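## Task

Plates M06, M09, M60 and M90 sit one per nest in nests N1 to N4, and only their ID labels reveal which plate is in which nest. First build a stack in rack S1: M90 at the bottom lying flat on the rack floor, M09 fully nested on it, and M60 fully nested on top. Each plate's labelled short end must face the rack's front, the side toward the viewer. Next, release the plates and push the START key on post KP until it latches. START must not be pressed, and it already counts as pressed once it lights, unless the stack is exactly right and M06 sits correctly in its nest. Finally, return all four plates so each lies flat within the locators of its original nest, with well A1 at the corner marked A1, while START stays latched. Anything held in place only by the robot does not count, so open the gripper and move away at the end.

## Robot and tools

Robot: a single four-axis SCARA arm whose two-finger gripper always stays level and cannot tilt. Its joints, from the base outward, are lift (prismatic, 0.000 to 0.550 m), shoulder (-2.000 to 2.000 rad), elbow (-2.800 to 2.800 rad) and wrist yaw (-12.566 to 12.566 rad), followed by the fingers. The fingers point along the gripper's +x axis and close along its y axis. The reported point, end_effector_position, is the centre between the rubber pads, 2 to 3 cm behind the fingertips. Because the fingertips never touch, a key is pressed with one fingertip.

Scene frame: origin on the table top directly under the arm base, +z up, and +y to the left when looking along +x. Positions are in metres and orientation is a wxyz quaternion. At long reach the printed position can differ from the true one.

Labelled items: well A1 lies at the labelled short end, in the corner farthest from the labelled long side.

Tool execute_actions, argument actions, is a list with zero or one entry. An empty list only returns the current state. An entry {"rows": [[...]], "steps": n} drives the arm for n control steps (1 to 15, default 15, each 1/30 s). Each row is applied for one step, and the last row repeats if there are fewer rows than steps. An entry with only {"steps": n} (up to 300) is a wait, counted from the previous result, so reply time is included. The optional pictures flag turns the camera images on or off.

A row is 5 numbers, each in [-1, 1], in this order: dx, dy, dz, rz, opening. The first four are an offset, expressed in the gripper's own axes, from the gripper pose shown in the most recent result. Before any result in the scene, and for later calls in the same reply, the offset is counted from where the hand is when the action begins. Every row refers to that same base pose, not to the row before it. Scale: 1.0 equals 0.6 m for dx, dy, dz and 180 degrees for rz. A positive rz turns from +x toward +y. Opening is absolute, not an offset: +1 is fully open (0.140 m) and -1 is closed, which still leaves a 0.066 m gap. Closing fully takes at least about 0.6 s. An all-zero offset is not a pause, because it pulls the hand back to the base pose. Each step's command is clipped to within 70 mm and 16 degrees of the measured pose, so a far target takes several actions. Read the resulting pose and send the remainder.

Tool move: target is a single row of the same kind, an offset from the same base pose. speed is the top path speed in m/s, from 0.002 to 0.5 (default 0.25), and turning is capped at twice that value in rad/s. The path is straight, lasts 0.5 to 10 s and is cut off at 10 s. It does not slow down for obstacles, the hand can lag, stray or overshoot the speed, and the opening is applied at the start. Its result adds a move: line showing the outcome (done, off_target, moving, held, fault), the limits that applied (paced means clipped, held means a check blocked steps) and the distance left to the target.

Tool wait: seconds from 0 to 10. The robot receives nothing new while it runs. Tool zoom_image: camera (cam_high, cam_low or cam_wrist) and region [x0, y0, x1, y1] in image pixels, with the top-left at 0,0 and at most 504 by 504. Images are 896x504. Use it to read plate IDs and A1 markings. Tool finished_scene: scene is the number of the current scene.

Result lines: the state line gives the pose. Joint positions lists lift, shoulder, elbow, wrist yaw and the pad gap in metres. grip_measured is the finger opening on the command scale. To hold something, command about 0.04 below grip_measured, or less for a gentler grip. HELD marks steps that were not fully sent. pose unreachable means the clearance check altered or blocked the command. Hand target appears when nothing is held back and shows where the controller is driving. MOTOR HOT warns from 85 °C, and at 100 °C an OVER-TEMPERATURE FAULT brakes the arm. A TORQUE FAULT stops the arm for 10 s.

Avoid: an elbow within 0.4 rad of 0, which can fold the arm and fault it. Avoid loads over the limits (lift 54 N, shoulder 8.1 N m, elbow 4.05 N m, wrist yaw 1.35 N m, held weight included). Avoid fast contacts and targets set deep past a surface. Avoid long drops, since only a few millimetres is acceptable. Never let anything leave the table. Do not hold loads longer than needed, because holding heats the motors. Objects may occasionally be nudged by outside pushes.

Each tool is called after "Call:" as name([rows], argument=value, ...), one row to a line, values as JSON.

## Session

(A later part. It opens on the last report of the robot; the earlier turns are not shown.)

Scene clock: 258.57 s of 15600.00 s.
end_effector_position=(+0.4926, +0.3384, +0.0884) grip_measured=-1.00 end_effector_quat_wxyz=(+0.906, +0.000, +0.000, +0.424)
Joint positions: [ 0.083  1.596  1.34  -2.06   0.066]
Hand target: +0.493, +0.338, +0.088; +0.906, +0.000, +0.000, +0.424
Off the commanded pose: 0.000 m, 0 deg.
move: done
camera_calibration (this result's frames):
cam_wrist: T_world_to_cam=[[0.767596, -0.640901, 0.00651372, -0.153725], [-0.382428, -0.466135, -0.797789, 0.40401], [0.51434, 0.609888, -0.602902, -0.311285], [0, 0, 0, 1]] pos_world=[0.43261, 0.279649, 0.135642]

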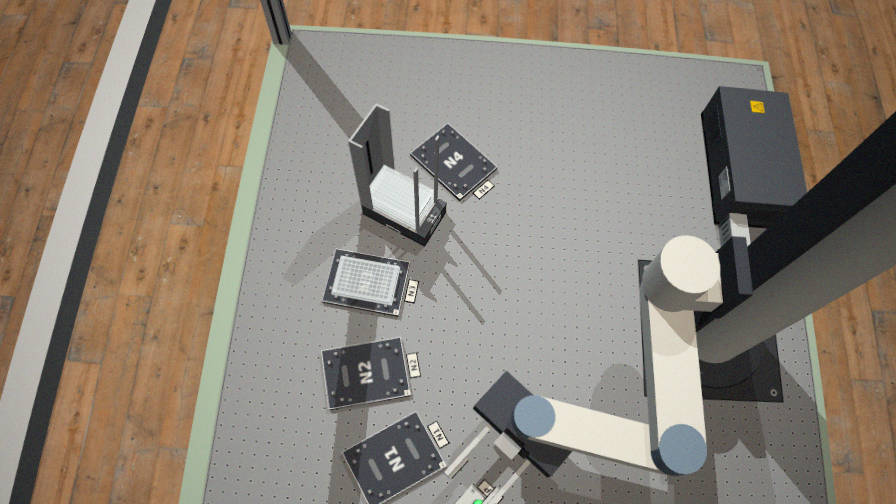

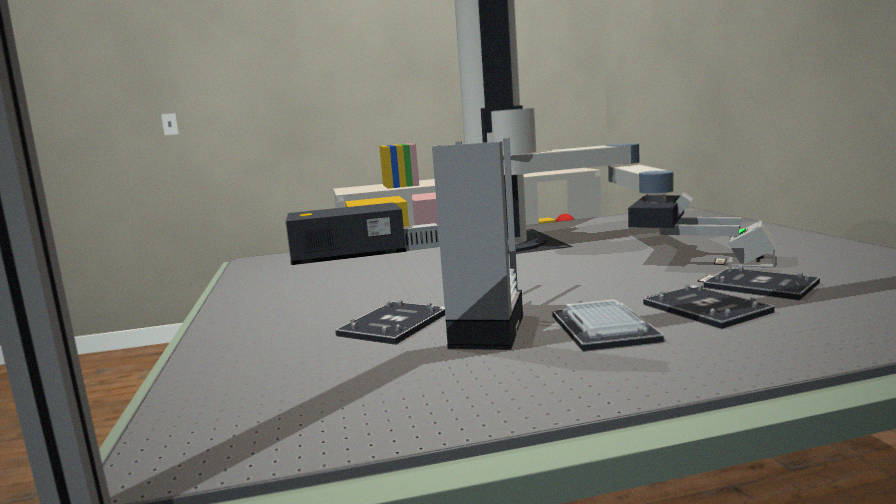

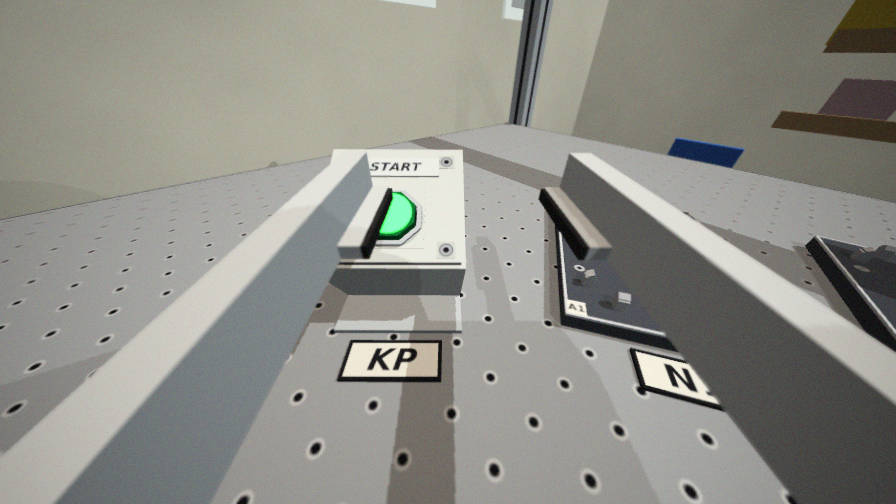

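Call:
move(target=[-0.1,0,0.05,0,-1])

Call:
move(target=[-0.505,-0.546,-0.0365,-0.4198,0.3])

Scene clock: 263.00 s of 15600.00 s.
end_effector_position=(+0.4542, +0.2922, +0.1185) grip_measured=-1.00 end_effector_quat_wxyz=(+0.906, +0.000, +0.000, +0.424)
Joint positions: [ 0.113  1.683  1.058 -1.866  0.066]
Hand target: +0.454, +0.292, +0.118; +0.906, +0.000, +0.000, +0.424
Off the commanded pose: 0.000 m, 0 deg.
After step 90, 0.70 s passed at rest.
move: done
camera_calibration (this result's frames):
cam_wrist: T_world_to_cam=[[0.767369, -0.641173, 0.00651372, -0.153885], [-0.382593, -0.466, -0.797789, 0.391836], [0.514556, 0.609706, -0.602902, -0.245315], [0, 0, 0, 1]] pos_world=[0.394229, 0.233499, 0.165703]

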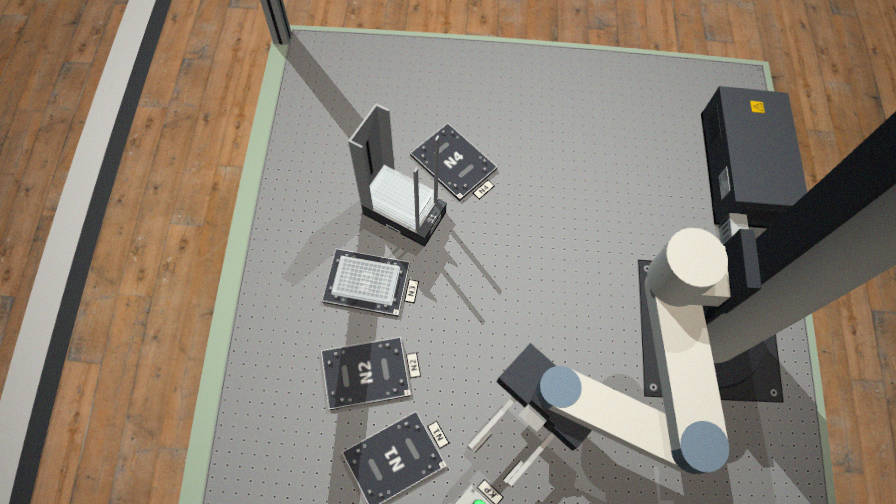

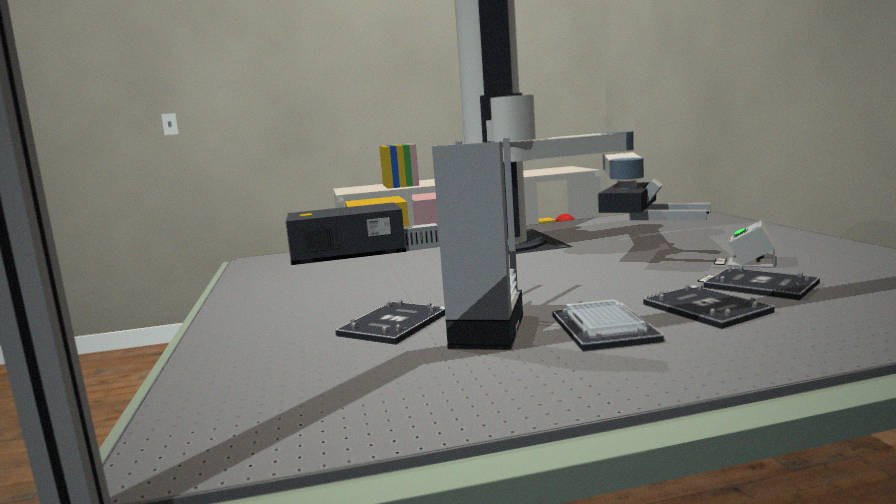

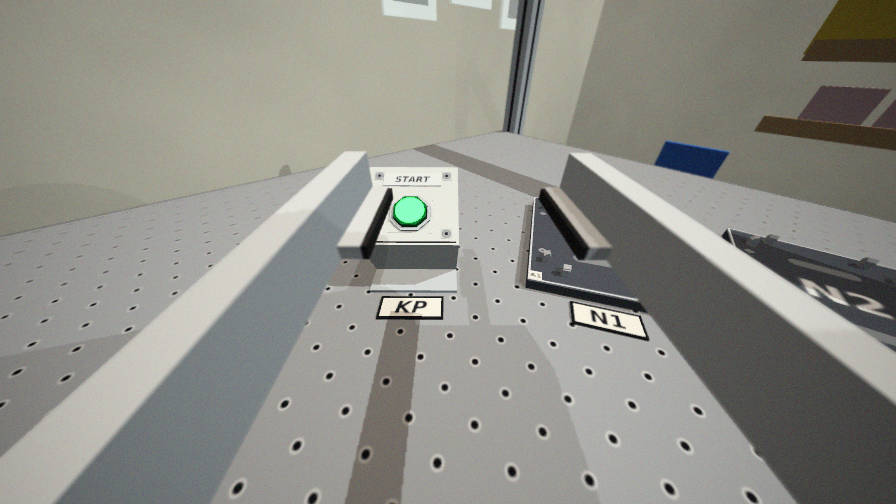

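Scene clock: 266.03 s of 15600.00 s.
end_effector_position=(+0.5119, -0.1504, +0.0966) grip_measured=+0.30 end_effector_quat_wxyz=(+0.976, +0.000, +0.000, -0.220)
Joint positions: [ 0.092  0.557  0.9   -1.9    0.114]
Hand target: +0.512, -0.150, +0.097; +0.976, +0.000, +0.000, -0.220
Off the commanded pose: 0.000 m, 0 deg.
move: done
camera_calibration (this result's frames):
cam_wrist: T_world_to_cam=[[-0.429598, -0.902997, 0.00651372, 0.0916028], [-0.546674, 0.254324, -0.797789, 0.38252], [0.718744, -0.346289, -0.602902, -0.266593], [0, 0, 0, 1]] pos_world=[0.440078, -0.106885, 0.143844]

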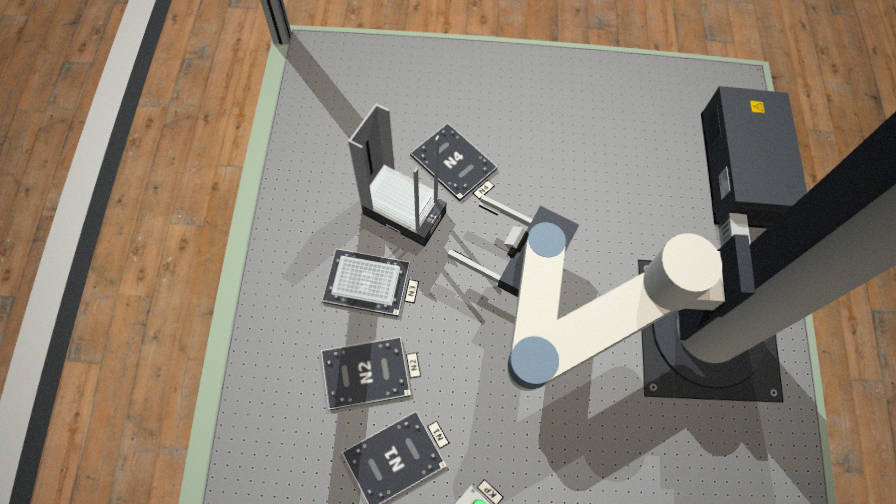

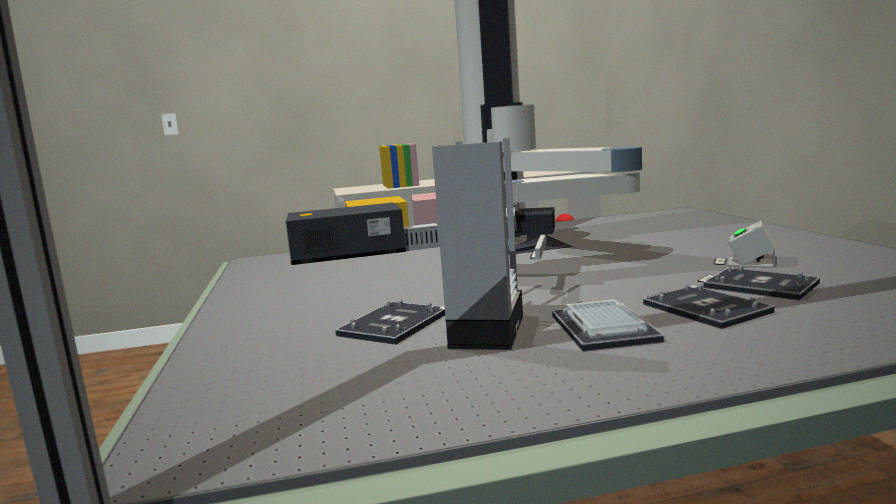

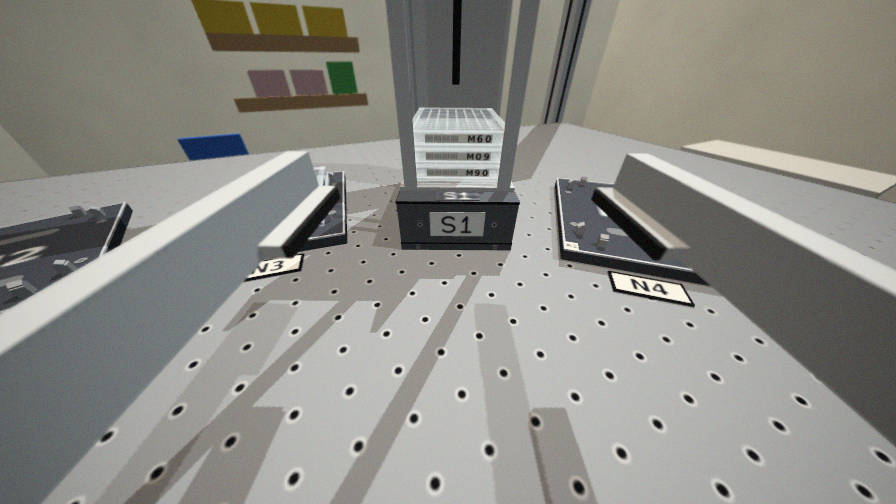

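d=(.1622,-.0769): x=.1795, y≈0.

Call:
move(target=[0.2991,0.0003,0,0,0.3], speed=0.15)

Call:
move(target=[0,0,0,0,-0.48])

Call:
move(target=[0,0,0,0,-0.62])

Scene clock: 275.33 s of 15600.00 s.
end_effector_position=(+0.6741, -0.2271, +0.0966) grip_measured=+0.30 end_effector_quat_wxyz=(+0.976, +0.000, +0.000, -0.220)
Joint positions: [ 0.092  0.187  1.802 -2.432  0.114]
Hand target: +0.674, -0.227, +0.097; +0.976, +0.000, +0.000, -0.220
Off the commanded pose: 0.000 m, 0 deg.
After step 90, 4.77 s passed at rest.
move: done
camera_calibration (this result's frames):
cam_wrist: T_world_to_cam=[[-0.429479, -0.903053, 0.00651372, 0.091912], [-0.546708, 0.254252, -0.797789, 0.490727], [0.71879, -0.346195, -0.602902, -0.409766], [0, 0, 0, 1]] pos_world=[0.602294, -0.183626, 0.143849]

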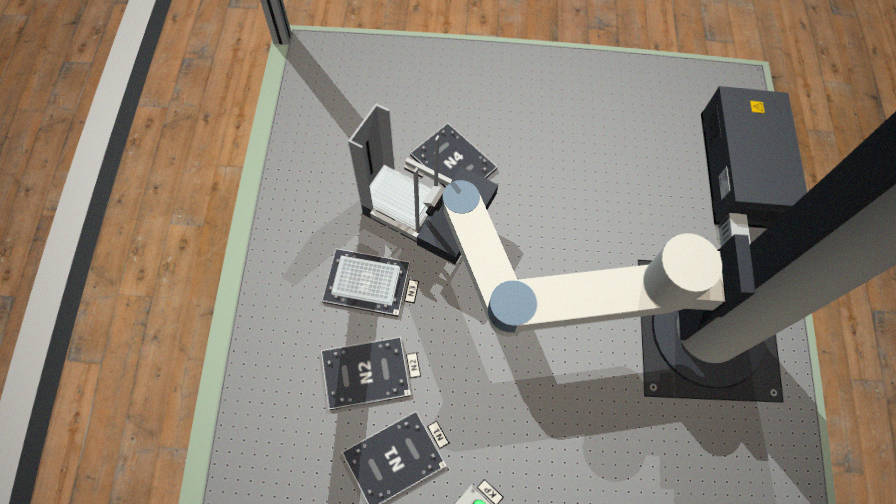

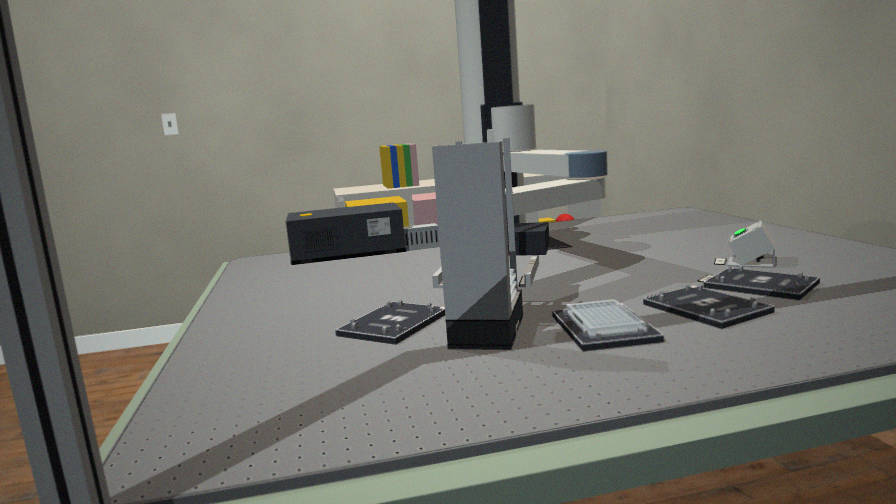

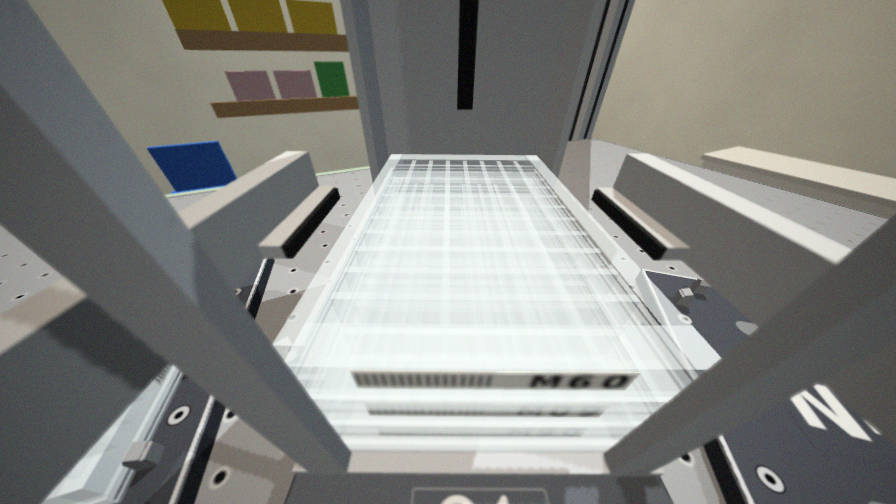

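Scene clock: 275.83 s of 15600.00 s.
end_effector_position=(+0.6741, -0.2271, +0.0966) grip_measured=-0.48 end_effector_quat_wxyz=(+0.976, +0.000, +0.000, -0.220)
Joint positions: [ 0.092  0.187  1.802 -2.432  0.085]
Hand target: +0.674, -0.227, +0.097; +0.976, +0.000, +0.000, -0.220
Off the commanded pose: 0.000 m, 0 deg.
move: done
camera_calibration (this result's frames):
cam_wrist: T_world_to_cam=[[-0.429483, -0.903051, 0.00651372, 0.0919137], [-0.546706, 0.254254, -0.797789, 0.490727], [0.718788, -0.346198, -0.602902, -0.409766], [0, 0, 0, 1]] pos_world=[0.602294, -0.183627, 0.143849]

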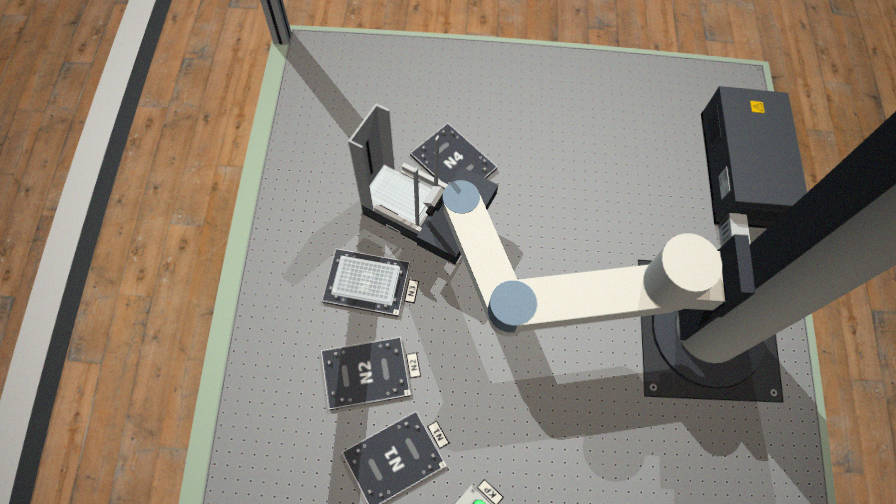

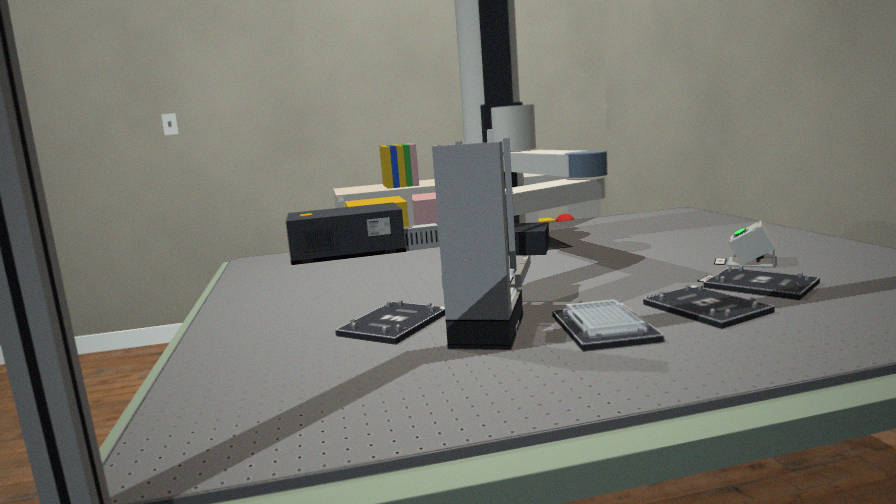

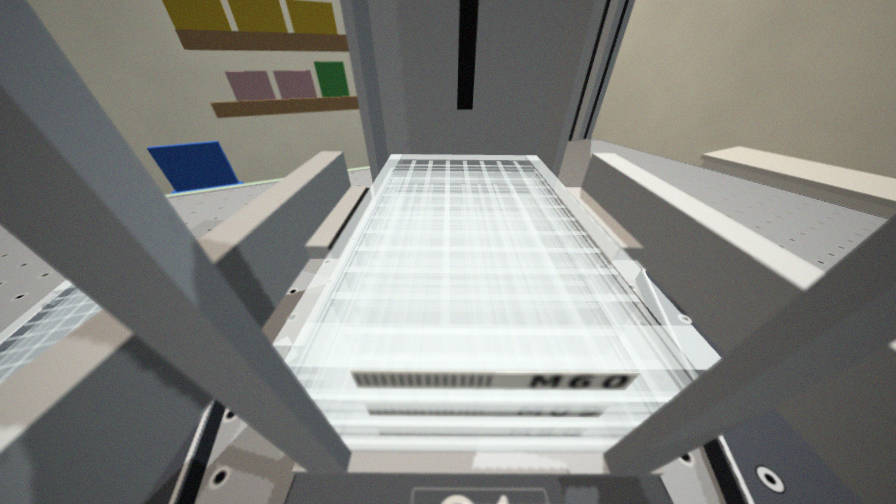

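Scene clock: 276.33 s of 15600.00 s.
end_effector_position=(+0.6741, -0.2271, +0.0966) grip_measured=-0.57 end_effector_quat_wxyz=(+0.976, +0.000, +0.000, -0.220)
Joint positions: [ 0.092  0.187  1.802 -2.432  0.082]
Hand target: +0.674, -0.227, +0.097; +0.976, +0.000, +0.000, -0.220
Off the commanded pose: 0.000 m, 0 deg.
move: done
camera_calibration (this result's frames):
cam_wrist: T_world_to_cam=[[-0.429507, -0.90304, 0.00651372, 0.0919246], [-0.5467, 0.254269, -0.797789, 0.490724], [0.718779, -0.346217, -0.602902, -0.409763], [0, 0, 0, 1]] pos_world=[0.60229, -0.183631, 0.143849]

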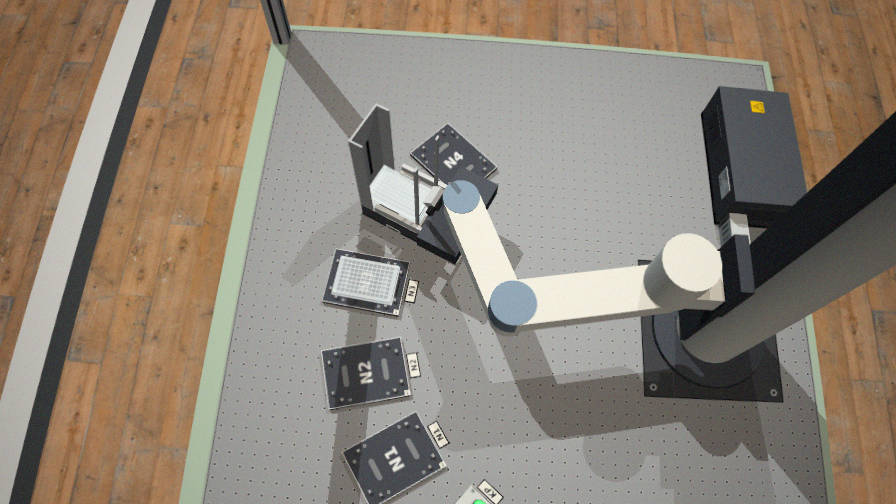

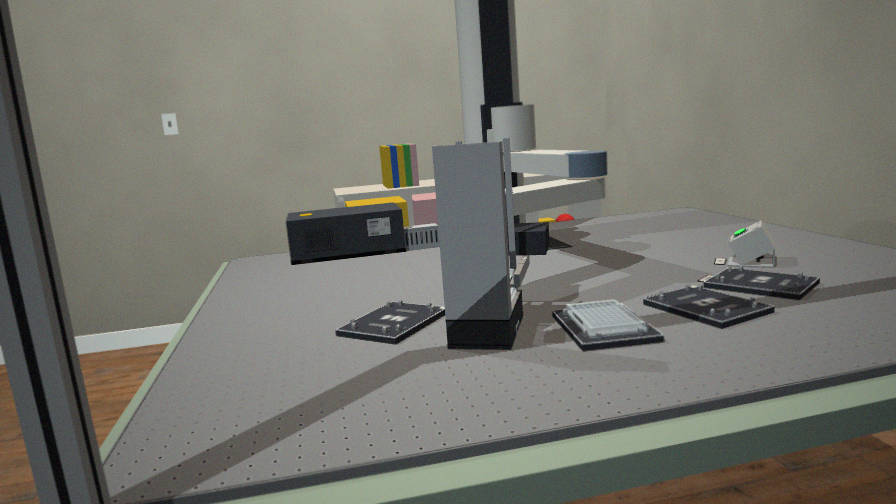

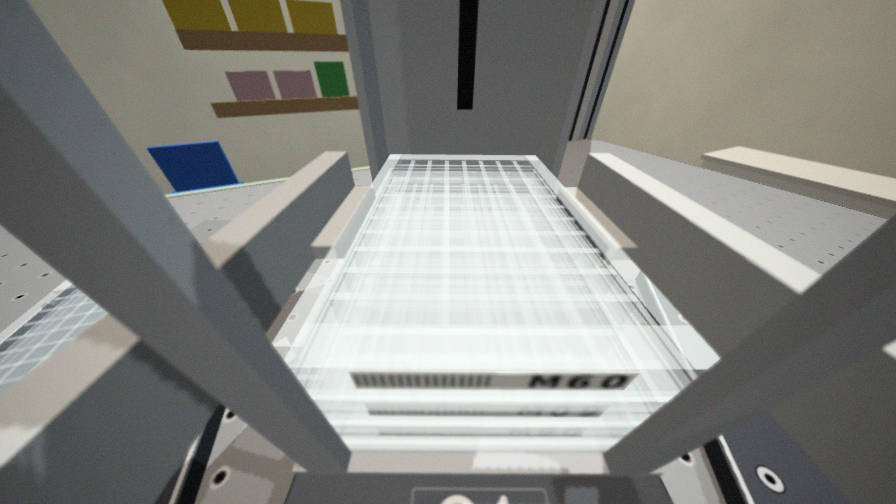

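Call:
move(target=[0,0,0.4,0,-0.62], speed=0.1)

Call:
move(target=[-0.2026,0.5763,0,0.2222,-0.62])

Call:
move(target=[0,0,-0.485,0,-0.62], speed=0.2)

Scene clock: 282.00 s of 15600.00 s.
end_effector_position=(+0.6742, -0.2271, +0.3367) grip_measured=-0.57 end_effector_quat_wxyz=(+0.976, +0.000, +0.000, -0.220)
Joint positions: [ 0.332  0.187  1.802 -2.432  0.082]
Hand target: +0.674, -0.227, +0.337; +0.976, +0.000, +0.000, -0.220
Off the commanded pose: 0.000 m, 0 deg.
move: done
camera_calibration (this result's frames):
cam_wrist: T_world_to_cam=[[-0.429464, -0.903061, 0.00651372, 0.0903428], [-0.546712, 0.254243, -0.797789, 0.682239], [0.718795, -0.346183, -0.602902, -0.265045], [0, 0, 0, 1]] pos_world=[0.6023, -0.183623, 0.383898]

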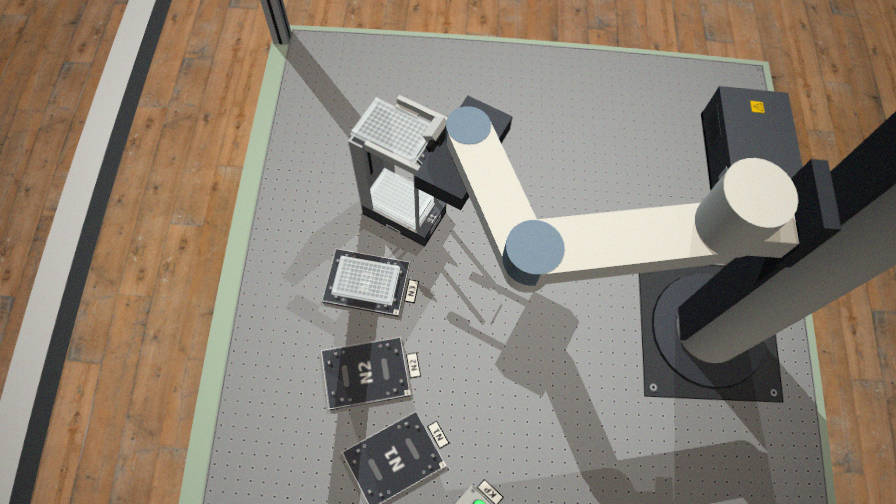

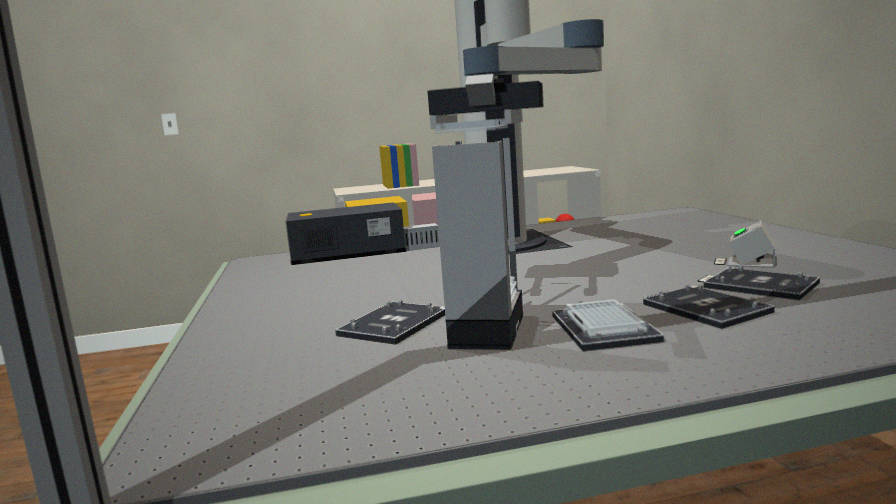

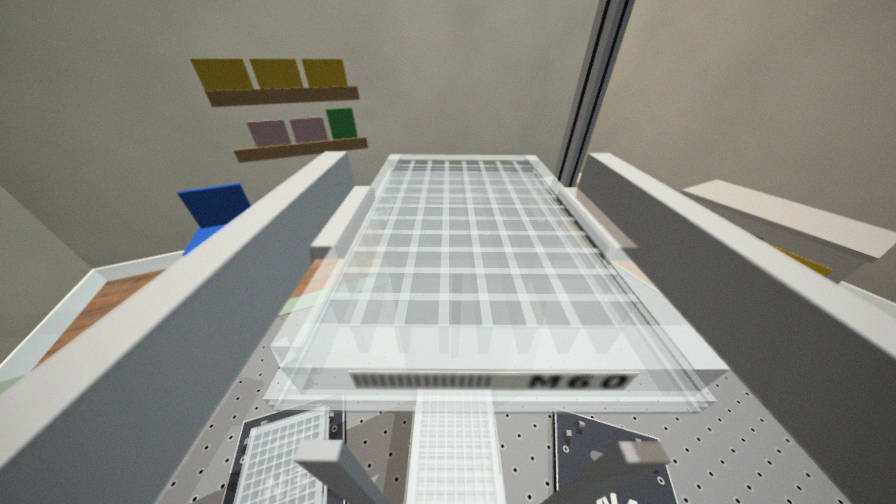

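Scene clock: 283.80 s of 15600.00 s.
end_effector_position=(+0.7124, +0.1376, +0.3367) grip_measured=-0.57 end_effector_quat_wxyz=(+0.992, +0.000, +0.000, +0.128)
Joint positions: [ 0.332  0.84   1.842 -2.427  0.082]
Hand target: +0.712, +0.137, +0.337; +0.992, +0.000, +0.000, +0.127
Off the commanded pose: 0.000 m, 0 deg.
move: done
camera_calibration (this result's frames):
cam_wrist: T_world_to_cam=[[0.251948, -0.967719, 0.00651372, -0.0403906], [-0.582155, -0.156935, -0.797789, 0.692254], [0.773057, 0.197209, -0.602902, -0.27971], [0, 0, 0, 1]] pos_world=[0.629408, 0.124714, 0.383898]

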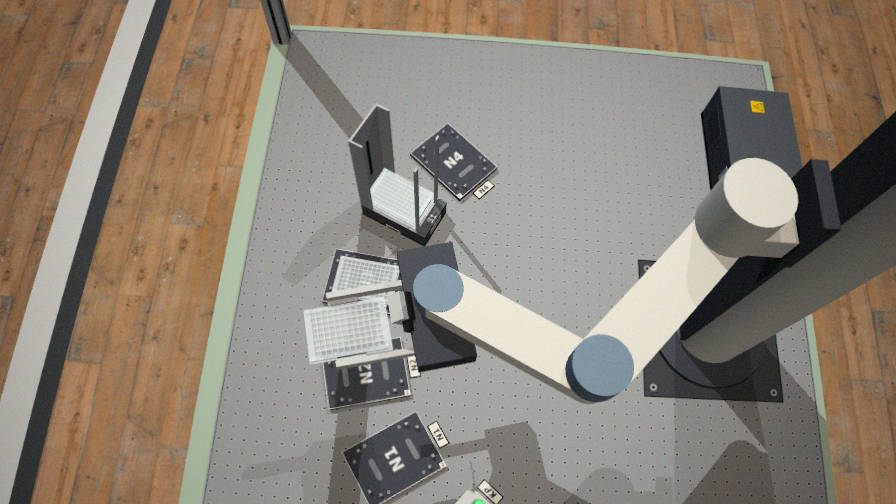

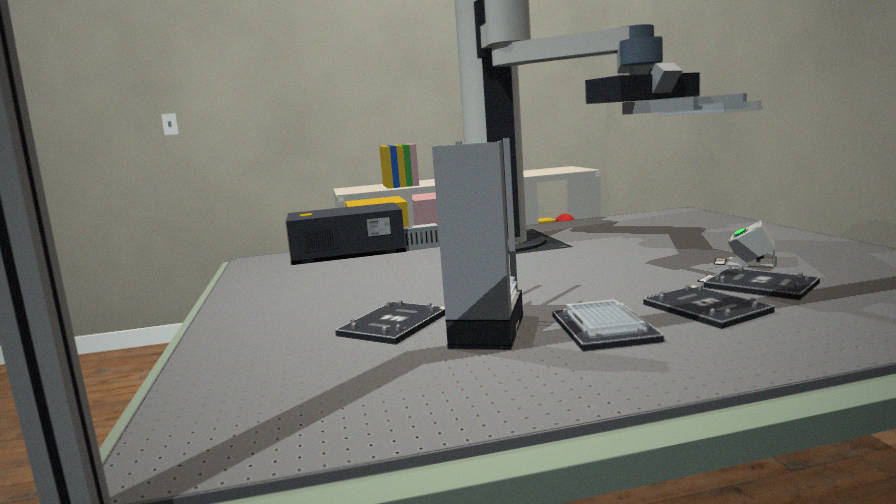

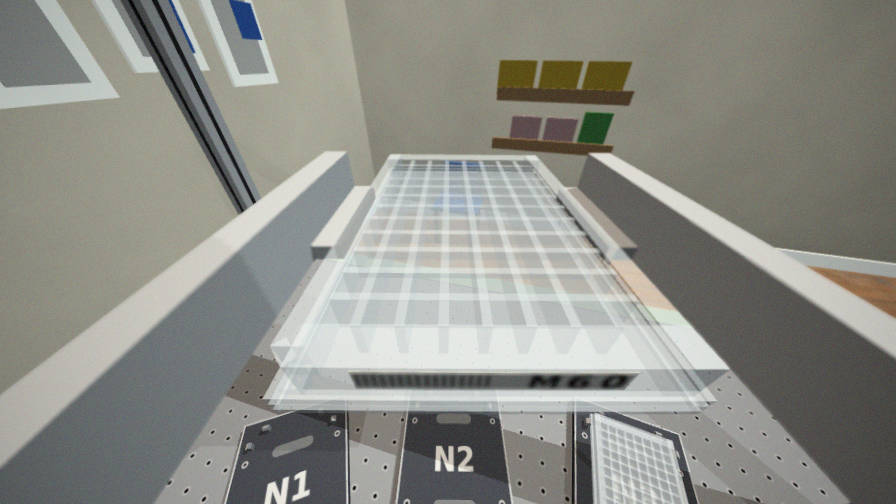

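Scene clock: 285.67 s of 15600.00 s.
end_effector_position=(+0.7124, +0.1376, +0.0456) grip_measured=-0.57 end_effector_quat_wxyz=(+0.992, +0.000, +0.000, +0.128)
Joint positions: [ 0.041  0.84   1.842 -2.427  0.082]
Hand target: +0.712, +0.138, +0.046; +0.992, +0.000, +0.000, +0.128
Off the commanded pose: 0.000 m, 0 deg.
move: done
camera_calibration (this result's frames):
cam_wrist: T_world_to_cam=[[0.251917, -0.967727, 0.00651372, -0.0384829], [-0.58216, -0.156917, -0.797789, 0.460037], [0.773064, 0.197184, -0.602902, -0.455197], [0, 0, 0, 1]] pos_world=[0.629406, 0.124704, 0.092824]

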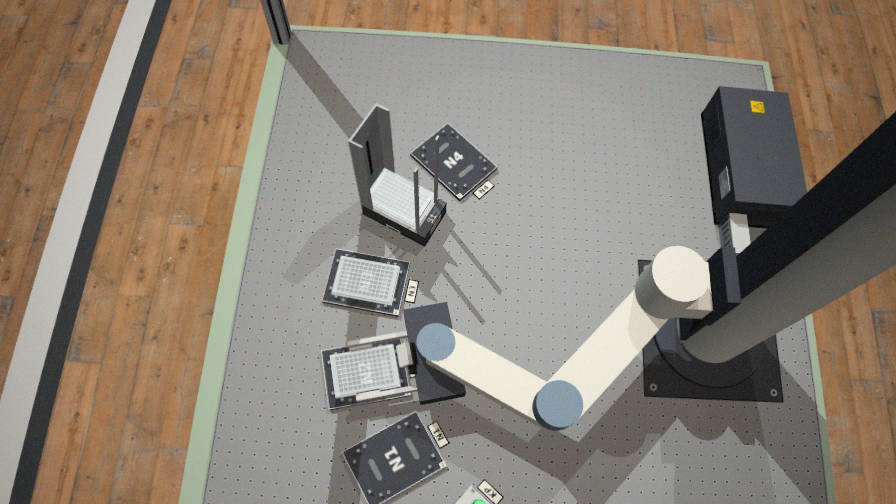

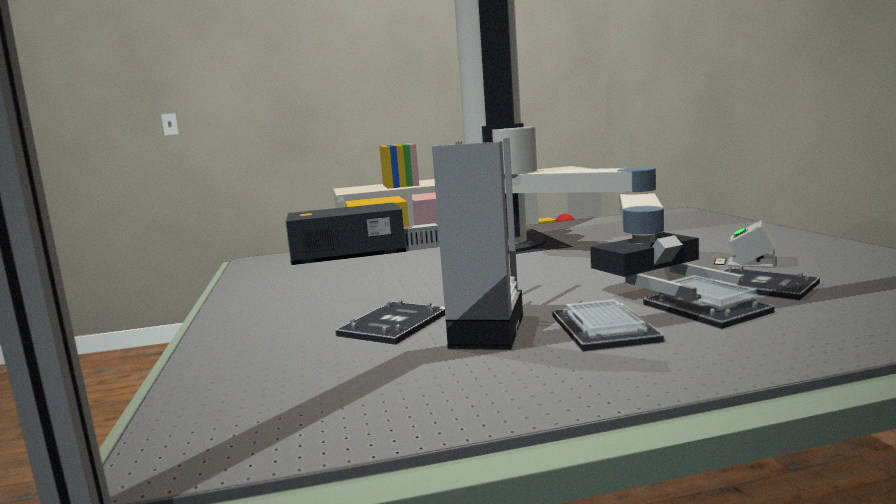

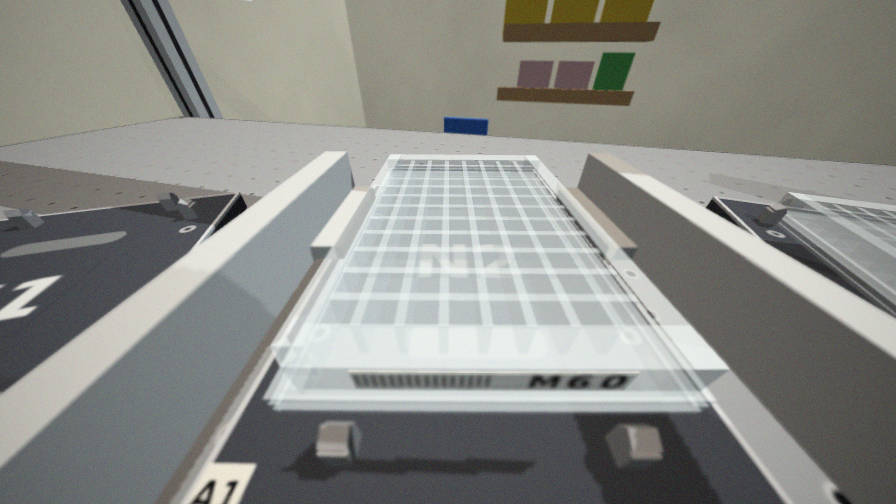

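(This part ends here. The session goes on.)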